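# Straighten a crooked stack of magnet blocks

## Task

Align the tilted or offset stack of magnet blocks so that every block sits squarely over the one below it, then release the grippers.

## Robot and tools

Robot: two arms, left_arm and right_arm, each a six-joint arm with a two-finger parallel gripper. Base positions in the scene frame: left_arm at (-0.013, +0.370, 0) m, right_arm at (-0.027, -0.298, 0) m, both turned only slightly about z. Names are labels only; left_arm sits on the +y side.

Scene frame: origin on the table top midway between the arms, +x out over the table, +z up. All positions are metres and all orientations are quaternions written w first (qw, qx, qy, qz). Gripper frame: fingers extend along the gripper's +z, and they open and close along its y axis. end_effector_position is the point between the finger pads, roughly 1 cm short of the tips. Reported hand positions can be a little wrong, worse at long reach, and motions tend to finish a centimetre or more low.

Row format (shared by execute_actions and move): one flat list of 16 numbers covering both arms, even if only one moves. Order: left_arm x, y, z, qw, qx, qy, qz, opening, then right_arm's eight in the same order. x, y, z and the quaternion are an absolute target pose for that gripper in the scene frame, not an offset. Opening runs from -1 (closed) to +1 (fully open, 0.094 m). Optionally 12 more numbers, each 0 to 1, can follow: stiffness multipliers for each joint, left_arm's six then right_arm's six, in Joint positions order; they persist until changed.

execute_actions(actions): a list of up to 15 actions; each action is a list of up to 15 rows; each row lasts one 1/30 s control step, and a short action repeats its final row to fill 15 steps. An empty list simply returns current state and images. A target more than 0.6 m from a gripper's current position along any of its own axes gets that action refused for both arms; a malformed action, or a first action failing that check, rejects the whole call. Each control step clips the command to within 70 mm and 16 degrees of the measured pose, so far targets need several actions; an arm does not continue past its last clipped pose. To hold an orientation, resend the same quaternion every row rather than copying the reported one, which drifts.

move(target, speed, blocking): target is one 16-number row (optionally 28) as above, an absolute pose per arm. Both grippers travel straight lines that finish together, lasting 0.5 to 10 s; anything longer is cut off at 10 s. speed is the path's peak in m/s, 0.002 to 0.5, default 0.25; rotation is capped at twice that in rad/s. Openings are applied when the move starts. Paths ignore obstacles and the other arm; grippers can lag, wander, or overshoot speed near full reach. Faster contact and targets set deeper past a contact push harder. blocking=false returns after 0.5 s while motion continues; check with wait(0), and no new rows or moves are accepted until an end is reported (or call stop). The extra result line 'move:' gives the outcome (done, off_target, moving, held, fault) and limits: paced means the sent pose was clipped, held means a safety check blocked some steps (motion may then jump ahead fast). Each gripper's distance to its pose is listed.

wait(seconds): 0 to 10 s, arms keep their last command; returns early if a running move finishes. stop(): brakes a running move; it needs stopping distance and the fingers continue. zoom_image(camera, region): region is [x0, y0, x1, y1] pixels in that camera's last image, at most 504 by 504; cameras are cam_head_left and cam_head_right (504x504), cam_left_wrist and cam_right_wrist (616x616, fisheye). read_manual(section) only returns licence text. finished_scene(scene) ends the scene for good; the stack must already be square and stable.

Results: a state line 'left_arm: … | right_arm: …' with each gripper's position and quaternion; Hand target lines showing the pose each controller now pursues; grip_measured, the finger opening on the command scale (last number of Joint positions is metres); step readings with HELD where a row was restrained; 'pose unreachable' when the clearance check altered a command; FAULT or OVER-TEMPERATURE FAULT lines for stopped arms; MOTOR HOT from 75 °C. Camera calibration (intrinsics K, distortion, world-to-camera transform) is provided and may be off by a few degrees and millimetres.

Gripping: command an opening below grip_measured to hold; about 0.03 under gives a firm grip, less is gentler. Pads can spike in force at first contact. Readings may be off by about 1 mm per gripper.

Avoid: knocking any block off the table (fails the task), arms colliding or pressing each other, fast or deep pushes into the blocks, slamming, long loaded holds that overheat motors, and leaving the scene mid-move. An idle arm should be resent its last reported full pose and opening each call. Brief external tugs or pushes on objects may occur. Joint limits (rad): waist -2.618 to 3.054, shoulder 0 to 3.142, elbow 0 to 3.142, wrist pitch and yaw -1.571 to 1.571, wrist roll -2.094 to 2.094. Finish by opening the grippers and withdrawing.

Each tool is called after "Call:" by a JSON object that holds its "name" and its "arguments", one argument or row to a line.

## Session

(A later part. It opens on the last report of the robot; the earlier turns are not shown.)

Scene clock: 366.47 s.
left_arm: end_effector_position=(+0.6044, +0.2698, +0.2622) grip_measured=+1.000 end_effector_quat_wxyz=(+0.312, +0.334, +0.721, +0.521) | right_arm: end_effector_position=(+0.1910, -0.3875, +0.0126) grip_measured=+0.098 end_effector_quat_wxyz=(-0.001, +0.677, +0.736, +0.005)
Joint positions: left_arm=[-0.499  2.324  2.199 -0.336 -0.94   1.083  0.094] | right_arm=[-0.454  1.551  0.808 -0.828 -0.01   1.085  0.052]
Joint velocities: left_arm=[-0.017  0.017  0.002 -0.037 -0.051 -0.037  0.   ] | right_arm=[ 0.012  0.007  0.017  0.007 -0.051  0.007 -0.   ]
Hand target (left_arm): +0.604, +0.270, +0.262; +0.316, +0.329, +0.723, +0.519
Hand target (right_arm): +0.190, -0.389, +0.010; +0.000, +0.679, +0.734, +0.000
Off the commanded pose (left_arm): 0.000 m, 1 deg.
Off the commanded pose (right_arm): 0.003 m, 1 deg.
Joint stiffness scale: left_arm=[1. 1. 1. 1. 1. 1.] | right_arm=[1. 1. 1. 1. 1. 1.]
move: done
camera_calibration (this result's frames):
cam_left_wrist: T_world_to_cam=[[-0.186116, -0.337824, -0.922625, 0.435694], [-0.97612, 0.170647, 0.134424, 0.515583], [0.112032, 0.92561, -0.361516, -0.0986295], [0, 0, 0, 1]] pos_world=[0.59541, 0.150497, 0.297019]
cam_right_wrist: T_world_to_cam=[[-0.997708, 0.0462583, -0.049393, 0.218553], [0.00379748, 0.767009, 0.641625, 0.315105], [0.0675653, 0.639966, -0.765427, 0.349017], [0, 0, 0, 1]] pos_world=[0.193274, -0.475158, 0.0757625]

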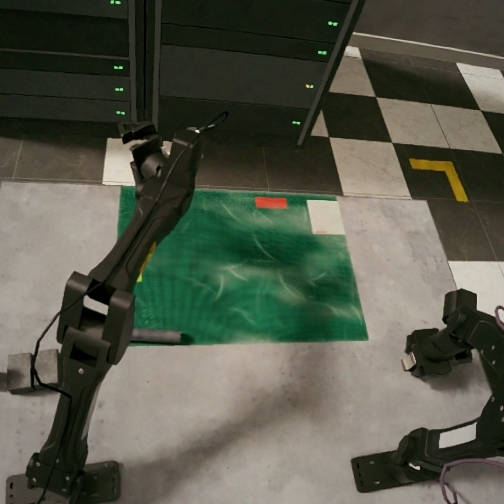

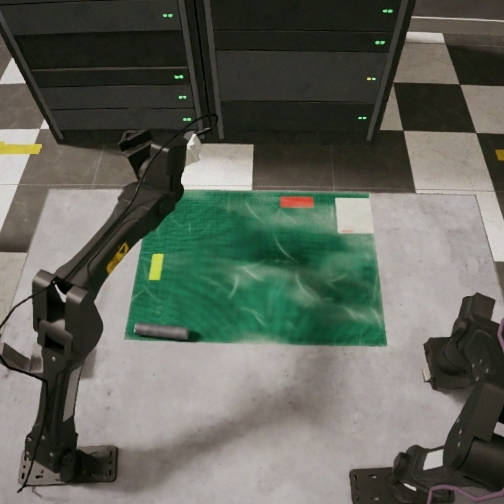

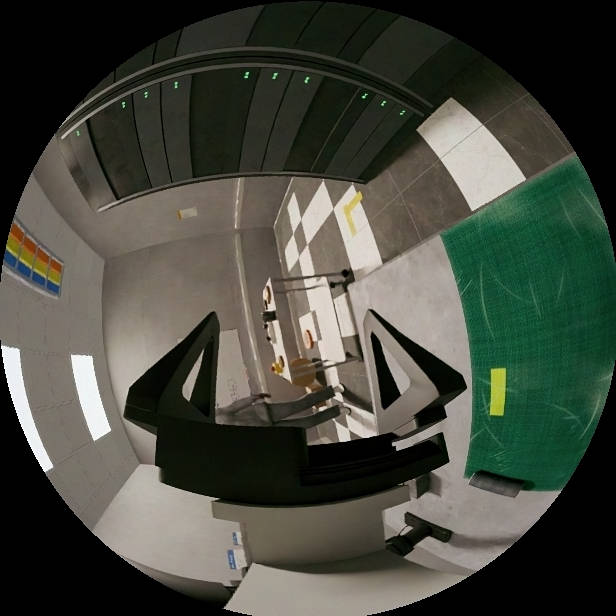

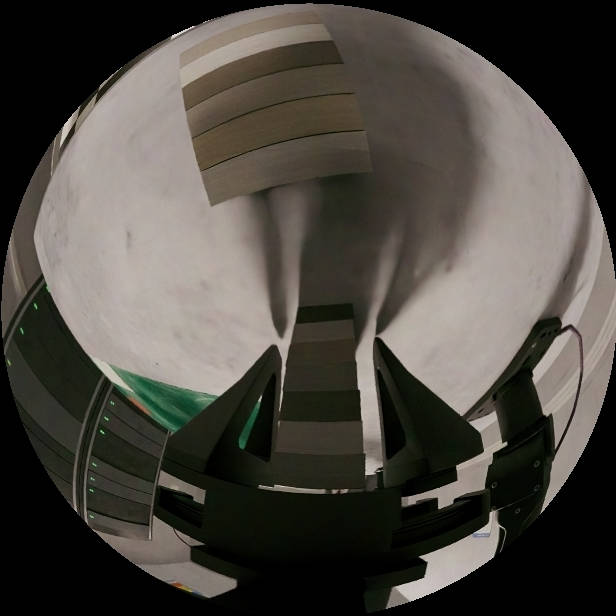

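Call:
{"name": "execute_actions", "arguments": {
  "actions": [
    [[0.6044,0.2698,0.2622,0.316,0.329,0.723,0.519,1,0.1905,-0.3895,0.01,0,0.6788,0.7343,0,0.0],[0.6044,0.2698,0.2622,0.316,0.329,0.723,0.519,1,0.1905,-0.3895,0.01,0,0.6788,0.7343,0,-0.05],[0.6044,0.2698,0.2622,0.316,0.329,0.723,0.519,1,0.1905,-0.3895,0.01,0,0.6788,0.7343,0,-0.1],[0.6044,0.2698,0.2622,0.316,0.329,0.723,0.519,1,0.1905,-0.3895,0.01,0,0.6788,0.7343,0,-0.15],[0.6044,0.2698,0.2622,0.316,0.329,0.723,0.519,1,0.1905,-0.3895,0.01,0,0.6788,0.7343,0,-0.2],[0.6044,0.2698,0.2622,0.316,0.329,0.723,0.519,1,0.1905,-0.3895,0.01,0,0.6788,0.7343,0,-0.25],[0.6044,0.2698,0.2622,0.316,0.329,0.723,0.519,1,0.1905,-0.3895,0.01,0,0.6788,0.7343,0,-0.3]],
    [[0.6044,0.2698,0.2622,0.316,0.329,0.723,0.519,1,0.1905,-0.3895,0.01,0,0.6788,0.7343,0,-0.32],[0.6044,0.2698,0.2622,0.316,0.329,0.723,0.519,1,0.1905,-0.3895,0.01,0,0.6788,0.7343,0,-0.33],[0.6044,0.2698,0.2622,0.316,0.329,0.723,0.519,1,0.1905,-0.3895,0.01,0,0.6788,0.7343,0,-0.34],[0.6044,0.2698,0.2622,0.316,0.329,0.723,0.519,1,0.1905,-0.3895,0.01,0,0.6788,0.7343,0,-0.35],[0.6044,0.2698,0.2622,0.316,0.329,0.723,0.519,1,0.1905,-0.3895,0.01,0,0.6788,0.7343,0,-0.36],[0.6044,0.2698,0.2622,0.316,0.329,0.723,0.519,1,0.1905,-0.3895,0.01,0,0.6788,0.7343,0,-0.37],[0.6044,0.2698,0.2622,0.316,0.329,0.723,0.519,1,0.1905,-0.3895,0.01,0,0.6788,0.7343,0,-0.38],[0.6044,0.2698,0.2622,0.316,0.329,0.723,0.519,1,0.1905,-0.3895,0.01,0,0.6788,0.7343,0,-0.39],[0.6044,0.2698,0.2622,0.316,0.329,0.723,0.519,1,0.1905,-0.3895,0.01,0,0.6788,0.7343,0,-0.40],[0.6044,0.2698,0.2622,0.316,0.329,0.723,0.519,1,0.1905,-0.3895,0.01,0,0.6788,0.7343,0,-0.41],[0.6044,0.2698,0.2622,0.316,0.329,0.723,0.519,1,0.1905,-0.3895,0.01,0,0.6788,0.7343,0,-0.42],[0.6044,0.2698,0.2622,0.316,0.329,0.723,0.519,1,0.1905,-0.3895,0.01,0,0.6788,0.7343,0,-0.43],[0.6044,0.2698,0.2622,0.316,0.329,0.723,0.519,1,0.1905,-0.3895,0.01,0,0.6788,0.7343,0,-0.44],[0.6044,0.2698,0.2622,0.316,0.329,0.723,0.519,1,0.1905,-0.3895,0.01,0,0.6788,0.7343,0,-0.45],[0.6044,0.2698,0.2622,0.316,0.329,0.723,0.519,1,0.1905,-0.3895,0.01,0,0.6788,0.7343,0,-0.46]],
    [[0.6044,0.2698,0.2622,0.316,0.329,0.723,0.519,1,0.1905,-0.3895,0.01,0,0.6788,0.7343,0,-0.47],[0.6044,0.2698,0.2622,0.316,0.329,0.723,0.519,1,0.1905,-0.3895,0.01,0,0.6788,0.7343,0,-0.48],[0.6044,0.2698,0.2622,0.316,0.329,0.723,0.519,1,0.1905,-0.3895,0.01,0,0.6788,0.7343,0,-0.49],[0.6044,0.2698,0.2622,0.316,0.329,0.723,0.519,1,0.1905,-0.3895,0.01,0,0.6788,0.7343,0,-0.50]]
  ]
}}

Scene clock: 380.37 s.
left_arm: end_effector_position=(+0.6044, +0.2698, +0.2622) grip_measured=+1.000 end_effector_quat_wxyz=(+0.312, +0.334, +0.721, +0.521) | right_arm: end_effector_position=(+0.1894, -0.3875, +0.0124) grip_measured=-0.447 end_effector_quat_wxyz=(-0.004, +0.677, +0.736, +0.002)
Joint positions: left_arm=[-0.499  2.324  2.199 -0.336 -0.94   1.083  0.094] | right_arm=[-0.454  1.552  0.808 -0.833 -0.007  1.085  0.026]
Joint velocities: left_arm=[-0.002  0.017 -0.002 -0.022 -0.066 -0.022  0.   ] | right_arm=[-0.017 -0.017 -0.017 -0.022  0.007 -0.037 -0.001]
Hand target (left_arm): +0.604, +0.270, +0.262; +0.316, +0.329, +0.723, +0.519
Hand target (right_arm): +0.190, -0.389, +0.010; -0.000, +0.679, +0.734, -0.000
Off the commanded pose (left_arm): 0.000 m, 1 deg.
Off the commanded pose (right_arm): 0.003 m, 1 deg.
Joint stiffness scale: left_arm=[1. 1. 1. 1. 1. 1.] | right_arm=[1. 1. 1. 1. 1. 1.]
Step readings (end_effector_position; steps 1 to 15: 1st action; 16 to 30: 2nd action; 31 to 45: 3rd action):
0: left_arm (+0.6044, +0.2698, +0.2622) | right_arm (+0.1913, -0.3877, +0.0126)
1: left_arm (+0.6044, +0.2698, +0.2622) | right_arm (+0.1913, -0.3877, +0.0126)
2: left_arm (+0.6044, +0.2698, +0.2622) | right_arm (+0.1913, -0.3877, +0.0126)
4: left_arm (+0.6044, +0.2698, +0.2622) | right_arm (+0.1913, -0.3877, +0.0126)
8: left_arm (+0.6044, +0.2698, +0.2622) | right_arm (+0.1914, -0.3877, +0.0126)
15: left_arm (+0.6044, +0.2698, +0.2622) | right_arm (+0.1914, -0.3877, +0.0126)
16: left_arm (+0.6044, +0.2698, +0.2622) | right_arm (+0.1913, -0.3877, +0.0126)
17: left_arm (+0.6044, +0.2698, +0.2622) | right_arm (+0.1911, -0.3877, +0.0126)
19: left_arm (+0.6044, +0.2698, +0.2622) | right_arm (+0.1907, -0.3877, +0.0126)
23: left_arm (+0.6044, +0.2698, +0.2622) | right_arm (+0.1901, -0.3877, +0.0126)
30: left_arm (+0.6044, +0.2698, +0.2622) | right_arm (+0.1896, -0.3876, +0.0126)
31: left_arm (+0.6044, +0.2698, +0.2622) | right_arm (+0.1895, -0.3875, +0.0124)
32: left_arm (+0.6044, +0.2698, +0.2622) | right_arm (+0.1894, -0.3875, +0.0124)
34: left_arm (+0.6044, +0.2698, +0.2622) | right_arm (+0.1894, -0.3875, +0.0124)
38: left_arm (+0.6044, +0.2698, +0.2622) | right_arm (+0.1894, -0.3875, +0.0124)
45: end_effector_position above
camera_calibration (this result's frames):
cam_left_wrist: T_world_to_cam=[[-0.186116, -0.337824, -0.922625, 0.435694], [-0.97612, 0.170647, 0.134424, 0.515583], [0.112032, 0.92561, -0.361516, -0.0986295], [0, 0, 0, 1]] pos_world=[0.59541, 0.150497, 0.297019]
cam_right_wrist: T_world_to_cam=[[-0.998043, 0.0462202, -0.0421259, 0.21693], [0.00847941, 0.767408, 0.641102, 0.314541], [0.0619597, 0.63949, -0.766298, 0.34982], [0, 0, 0, 1]] pos_world=[0.192163, -0.475114, 0.0755519]

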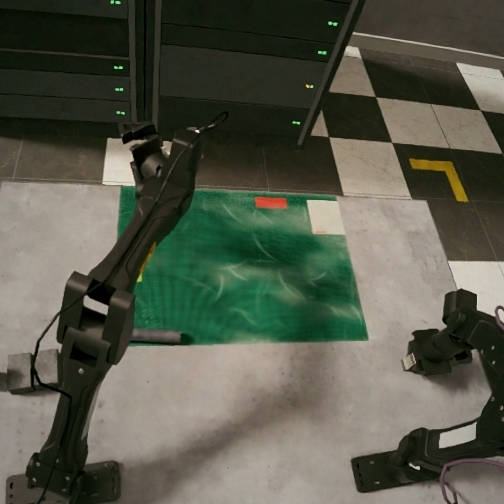

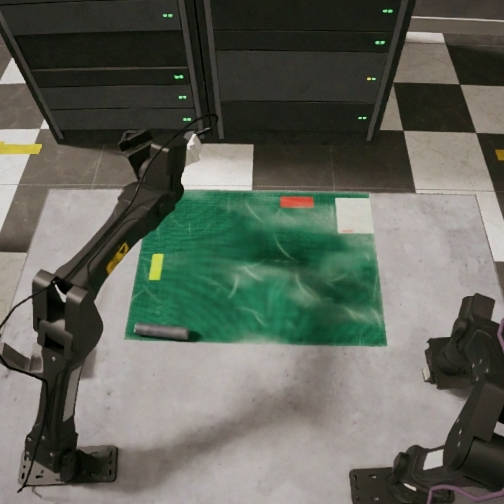

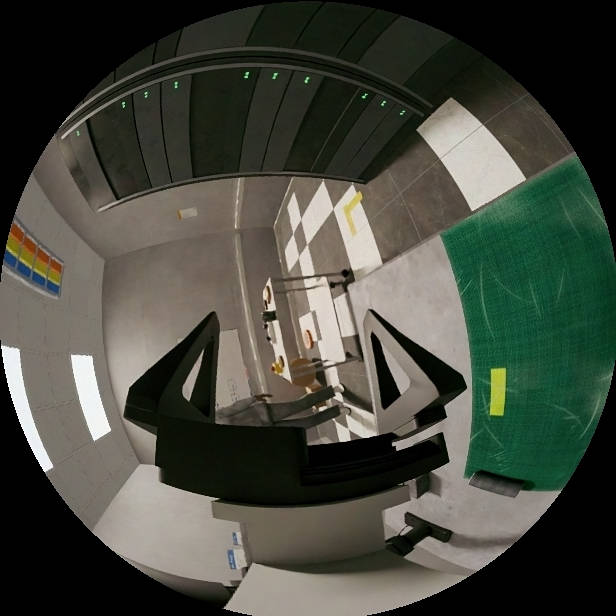

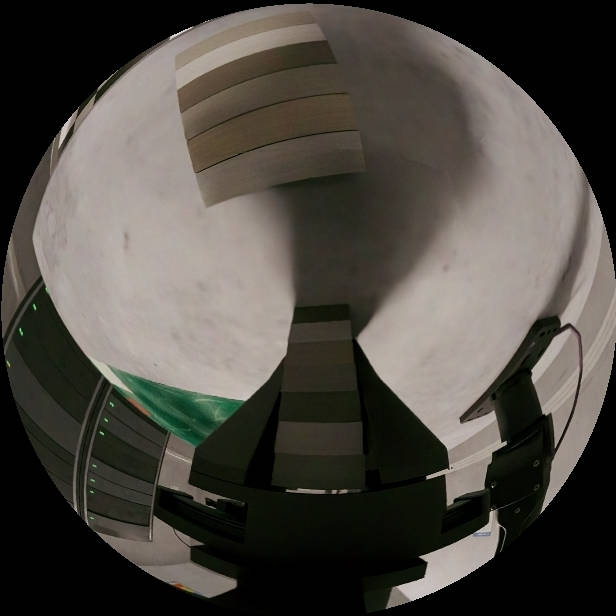

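Call:
{"name": "move", "arguments": {
  "target": [0.6044, 0.2698, 0.2622, 0.316, 0.329, 0.723, 0.519, 1, 0.1895, -0.3885, 0.011, 0, 0.6788, 0.7343, 0, 1],
  "speed": 0.03
}}

Call:
{"name": "move", "arguments": {
  "target": [0.6044, 0.2698, 0.2622, 0.316, 0.329, 0.723, 0.519, 1, 0.1895, -0.3885, 0.12, 0, 0.6788, 0.7343, 0, 1],
  "speed": 0.08
}}

Scene clock: 383.93 s.
left_arm: end_effector_position=(+0.6044, +0.2698, +0.2622) grip_measured=+1.000 end_effector_quat_wxyz=(+0.312, +0.334, +0.721, +0.521) | right_arm: end_effector_position=(+0.1902, -0.3877, +0.0124) grip_measured=+1.000 end_effector_quat_wxyz=(-0.003, +0.677, +0.736, +0.003)
Joint positions: left_arm=[-0.499  2.324  2.199 -0.336 -0.94   1.083  0.094] | right_arm=[-0.454  1.552  0.808 -0.83  -0.008  1.086  0.094]
Joint velocities: left_arm=[-0.012  0.002 -0.002 -0.022 -0.007 -0.007  0.   ] | right_arm=[-0.012  0.007 -0.002 -0.007 -0.051 -0.022  0.   ]
Hand target (left_arm): +0.604, +0.270, +0.262; +0.316, +0.329, +0.723, +0.519
Hand target (right_arm): +0.190, -0.388, +0.011; +0.000, +0.679, +0.734, +0.000
Off the commanded pose (left_arm): 0.000 m, 1 deg.
Off the commanded pose (right_arm): 0.002 m, 1 deg.
Joint stiffness scale: left_arm=[1. 1. 1. 1. 1. 1.] | right_arm=[1. 1. 1. 1. 1. 1.]
move: done
camera_calibration (this result's frames):
cam_left_wrist: T_world_to_cam=[[-0.186341, -0.337524, -0.922689, 0.435766], [-0.976075, 0.170704, 0.134678, 0.515474], [0.11205, 0.925709, -0.361258, -0.0987348], [0, 0, 0, 1]] pos_world=[0.595405, 0.150488, 0.296984]
cam_right_wrist: T_world_to_cam=[[-0.997854, 0.0473442, -0.0452401, 0.218126], [0.00737517, 0.767716, 0.640748, 0.315002], [0.0650672, 0.639039, -0.766417, 0.349117], [0, 0, 0, 1]] pos_world=[0.192618, -0.475258, 0.0756002]

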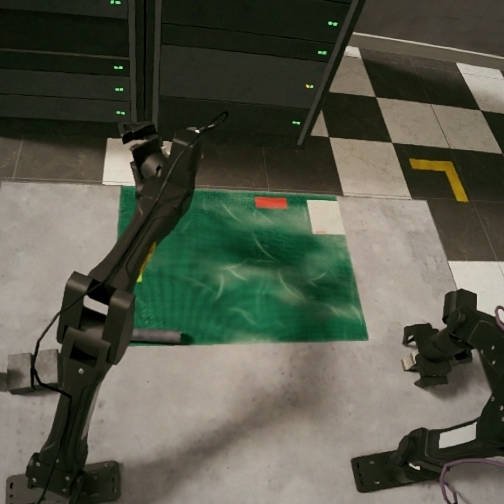

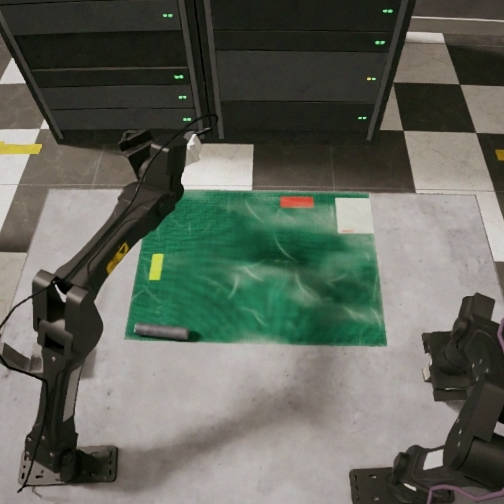

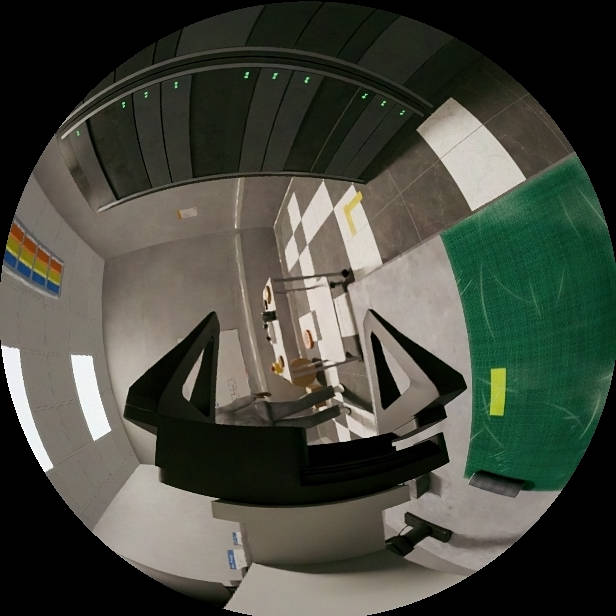

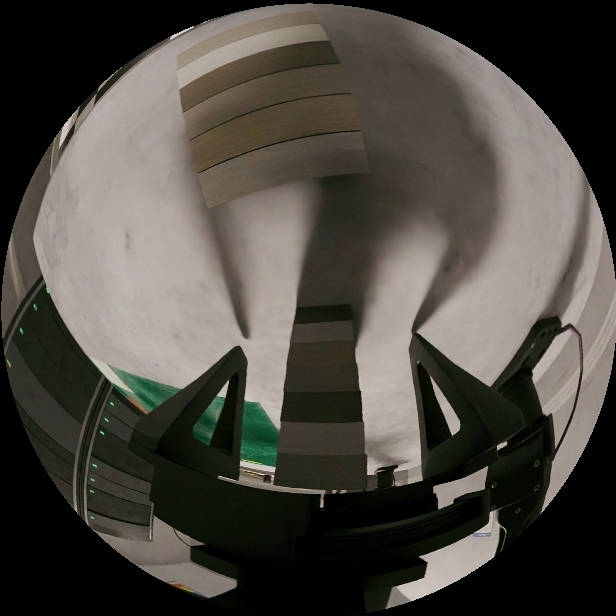

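Scene clock: 385.83 s.
left_arm: end_effector_position=(+0.6044, +0.2698, +0.2622) grip_measured=+1.000 end_effector_quat_wxyz=(+0.312, +0.334, +0.721, +0.521) | right_arm: end_effector_position=(+0.1873, -0.3863, +0.1078) grip_measured=+1.000 end_effector_quat_wxyz=(-0.020, +0.677, +0.736, -0.003)
Joint positions: left_arm=[-0.499  2.324  2.199 -0.336 -0.94   1.083  0.094] | right_arm=[-0.454  1.461  1.121 -1.271 -0.008  1.086  0.094]
Joint velocities: left_arm=[ 0.022  0.007 -0.002 -0.081 -0.051 -0.095  0.   ] | right_arm=[-0.012  0.012  0.002 -0.095 -0.066 -0.081  0.   ]
Hand target (left_arm): +0.604, +0.270, +0.262; +0.316, +0.329, +0.723, +0.519
Hand target (right_arm): +0.191, -0.389, +0.119; -0.000, +0.679, +0.734, -0.000
Off the commanded pose (left_arm): 0.000 m, 1 deg.
Off the commanded pose (right_arm): 0.013 m, 2 deg.
Joint stiffness scale: left_arm=[1. 1. 1. 1. 1. 1.] | right_arm=[1. 1. 1. 1. 1. 1.]
move: off_target (right_arm)
camera_calibration (this result's frames):
cam_left_wrist: T_world_to_cam=[[-0.186341, -0.337524, -0.922689, 0.435766], [-0.976075, 0.170704, 0.134678, 0.515474], [0.11205, 0.925709, -0.361258, -0.0987348], [0, 0, 0, 1]] pos_world=[0.595405, 0.150488, 0.296984]
cam_right_wrist: T_world_to_cam=[[-0.998795, 0.0477844, -0.0111737, 0.21624], [0.0289747, 0.758002, 0.651609, 0.243902], [0.0396064, 0.6505, -0.758473, 0.429885], [0, 0, 0, 1]] pos_world=[0.191886, -0.474851, 0.169544]

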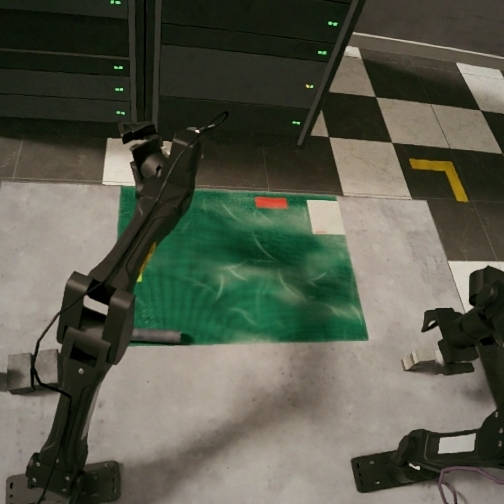

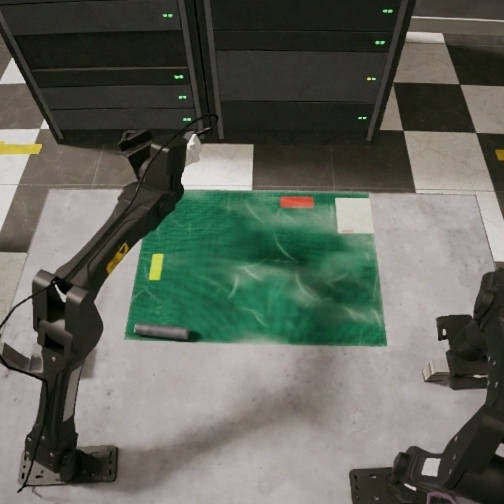

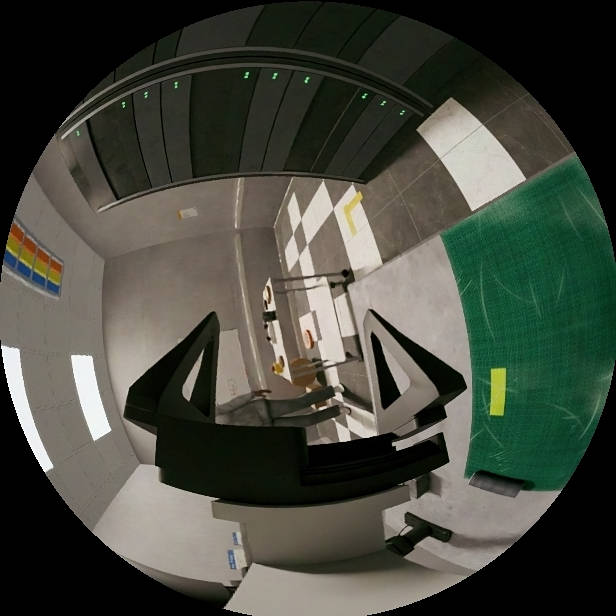

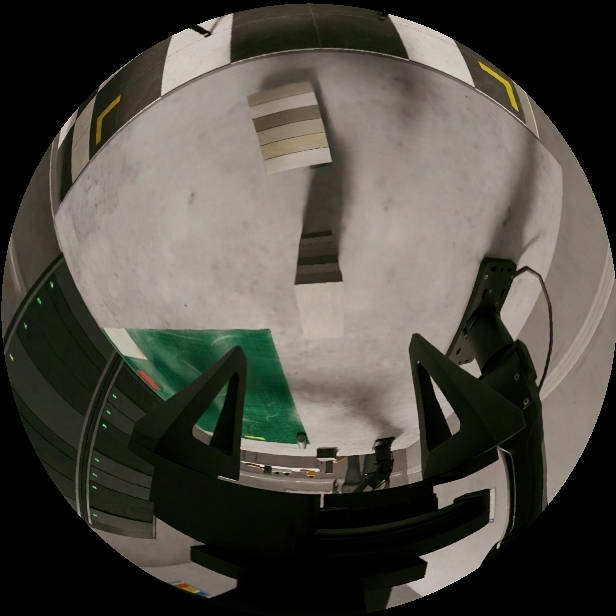

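Call:
{"name": "zoom_image", "arguments": {
  "camera": "cam_right_wrist",
  "region": [250, 205, 390, 345]
}}

Region (250, 205, 390, 345) of cam_right_wrist's 616x616 image, scaled by 3.600, with more detail than that image has.

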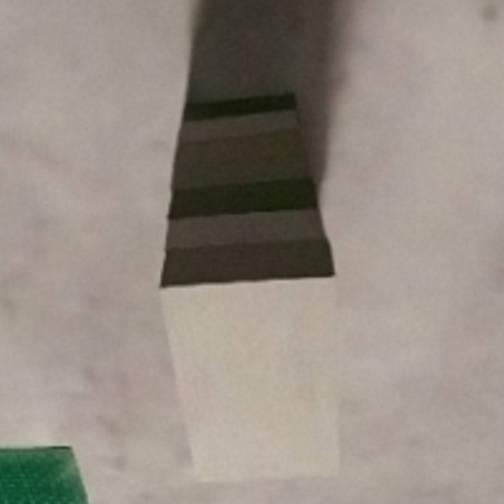

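Call:
{"name": "move", "arguments": {
  "target": [0.6044, 0.2698, 0.2622, 0.316, 0.329, 0.723, 0.519, 1, 0.1895, -0.3895, 0.11, 0, -0.0262, 0.9997, 0, 1],
  "speed": 0.4
}}

Scene clock: 405.90 s.
left_arm: end_effector_position=(+0.6044, +0.2698, +0.2622) grip_measured=+1.000 end_effector_quat_wxyz=(+0.312, +0.334, +0.721, +0.521) | right_arm: end_effector_position=(+0.1874, -0.3882, +0.1053) grip_measured=+1.000 end_effector_quat_wxyz=(-0.016, -0.023, +1.000, +0.007)
Joint positions: left_arm=[-0.499  2.324  2.199 -0.336 -0.94   1.084  0.094] | right_arm=[-0.454  1.461  1.112 -1.257  0.001 -0.449  0.094]
Joint velocities: left_arm=[ 0.002 -0.012  0.007 -0.037 -0.007 -0.037  0.   ] | right_arm=[-0.027 -0.012 -0.007 -0.022 -0.037 -0.007  0.   ]
Hand target (left_arm): +0.604, +0.270, +0.262; +0.316, +0.329, +0.723, +0.519
Hand target (right_arm): +0.190, -0.389, +0.110; -0.000, -0.026, +1.000, -0.000
Off the commanded pose (left_arm): 0.000 m, 1 deg.
Off the commanded pose (right_arm): 0.005 m, 2 deg.
Joint stiffness scale: left_arm=[1. 1. 1. 1. 1. 1.] | right_arm=[1. 1. 1. 1. 1. 1.]
move: done
camera_calibration (this result's frames):
cam_left_wrist: T_world_to_cam=[[-0.18679, -0.336925, -0.922817, 0.435909], [-0.975985, 0.170818, 0.135186, 0.515255], [0.112086, 0.925907, -0.360741, -0.0989454], [0, 0, 0, 1]] pos_world=[0.595395, 0.150468, 0.296916]
cam_right_wrist: T_world_to_cam=[[-0.0846152, -0.994879, -0.0552816, -0.355073], [-0.750672, 0.0271651, 0.660116, 0.108406], [-0.655234, 0.0973542, -0.749127, 0.343748], [0, 0, 0, 1]] pos_world=[0.276568, -0.389665, 0.166321]

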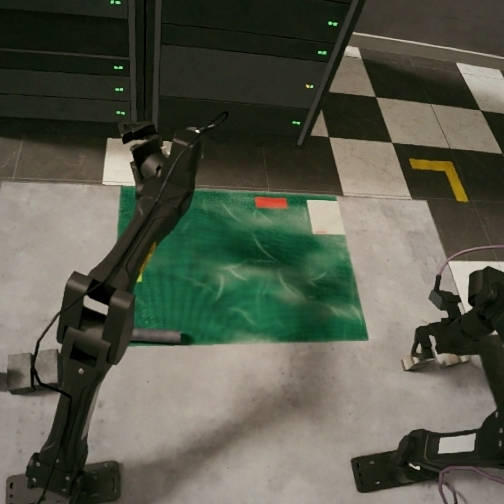

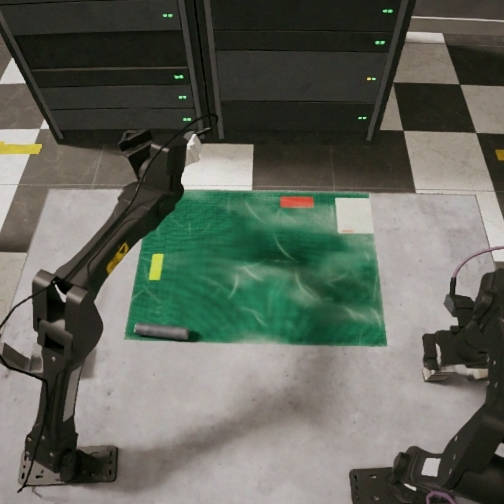

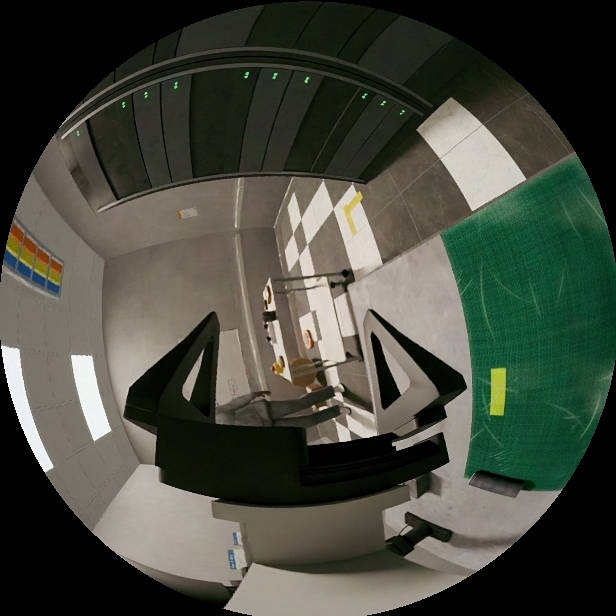

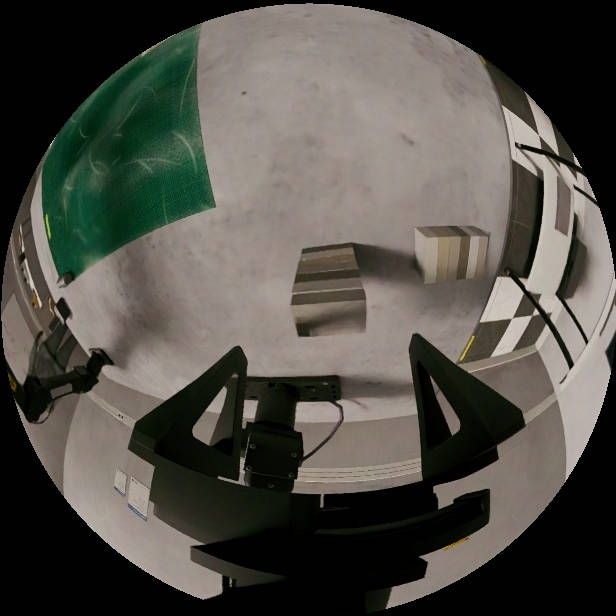

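Call:
{"name": "execute_actions", "arguments": {
  "actions": []
}}

Scene clock: 412.30 s.
left_arm: end_effector_position=(+0.6044, +0.2698, +0.2622) grip_measured=+1.000 end_effector_quat_wxyz=(+0.312, +0.334, +0.721, +0.521) | right_arm: end_effector_position=(+0.1874, -0.3882, +0.1053) grip_measured=+1.000 end_effector_quat_wxyz=(-0.016, -0.024, +1.000, +0.007)
Joint positions: left_arm=[-0.499  2.324  2.199 -0.336 -0.94   1.084  0.094] | right_arm=[-0.454  1.461  1.112 -1.257  0.001 -0.449  0.094]
Joint velocities: left_arm=[-0.012  0.012 -0.007 -0.037 -0.066  0.007  0.   ] | right_arm=[-0.007  0.002  0.002 -0.037 -0.037 -0.081  0.   ]
Hand target (left_arm): +0.604, +0.270, +0.262; +0.316, +0.329, +0.723, +0.519
Hand target (right_arm): +0.190, -0.389, +0.110; -0.000, -0.026, +1.000, -0.000
Off the commanded pose (left_arm): 0.000 m, 1 deg.
Off the commanded pose (right_arm): 0.005 m, 2 deg.
Joint stiffness scale: left_arm=[1. 1. 1. 1. 1. 1.] | right_arm=[1. 1. 1. 1. 1. 1.]
camera_calibration (this result's frames):
cam_left_wrist: T_world_to_cam=[[-0.18679, -0.336925, -0.922817, 0.435909], [-0.975985, 0.170818, 0.135186, 0.515255], [0.112086, 0.925907, -0.360741, -0.0989454], [0, 0, 0, 1]] pos_world=[0.595395, 0.150468, 0.296916]
cam_right_wrist: T_world_to_cam=[[-0.0838561, -0.994942, -0.0553075, -0.355237], [-0.750699, 0.0265761, 0.66011, 0.108183], [-0.655301, 0.0968735, -0.74913, 0.343574], [0, 0, 0, 1]] pos_world=[0.276568, -0.389599, 0.166322]

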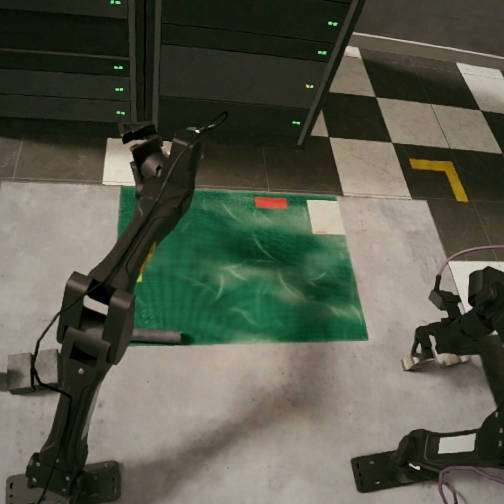

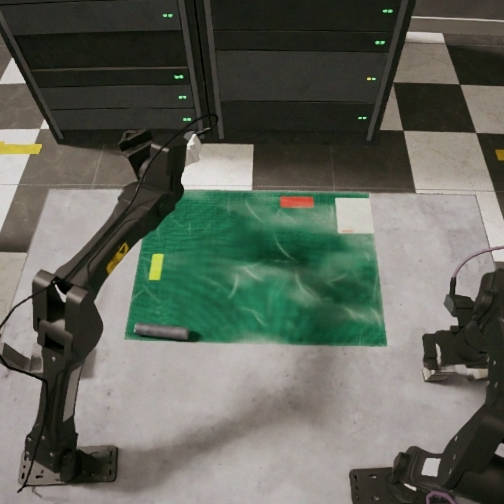

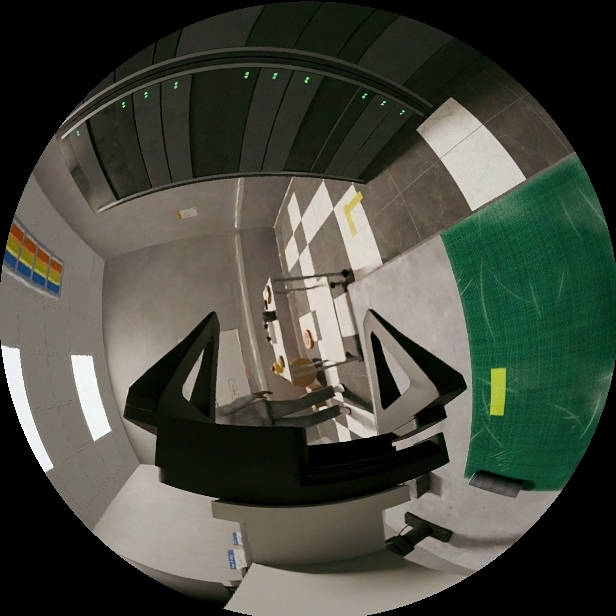

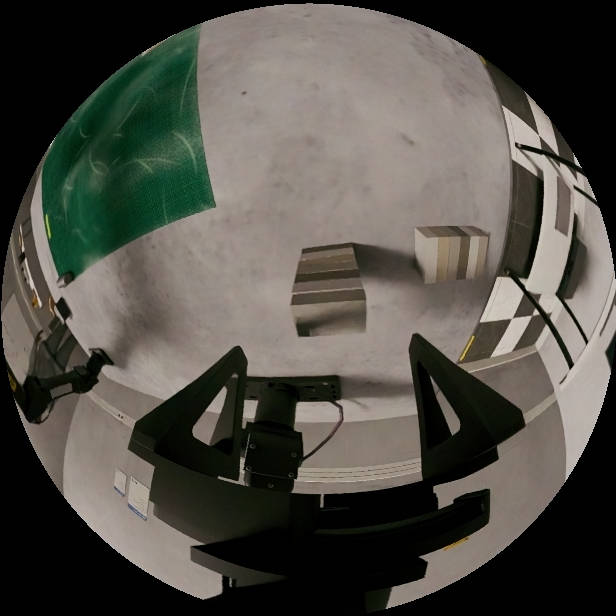

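Call:
{"name": "zoom_image", "arguments": {
  "camera": "cam_right_wrist",
  "region": [270, 225, 390, 345]
}}

Region (270, 225, 390, 345) of cam_right_wrist's 616x616 image, scaled by 4.200, with more detail than that image has.

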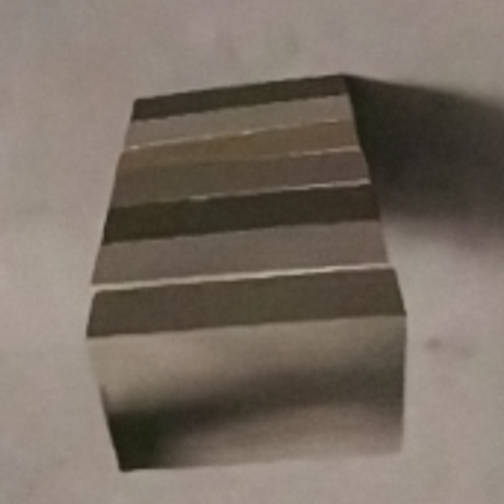

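Looks neatly aligned. Finishing.

Call:
{"name": "finished_scene", "arguments": {
  "scene": 2
}}

The scene is finished: the task was done.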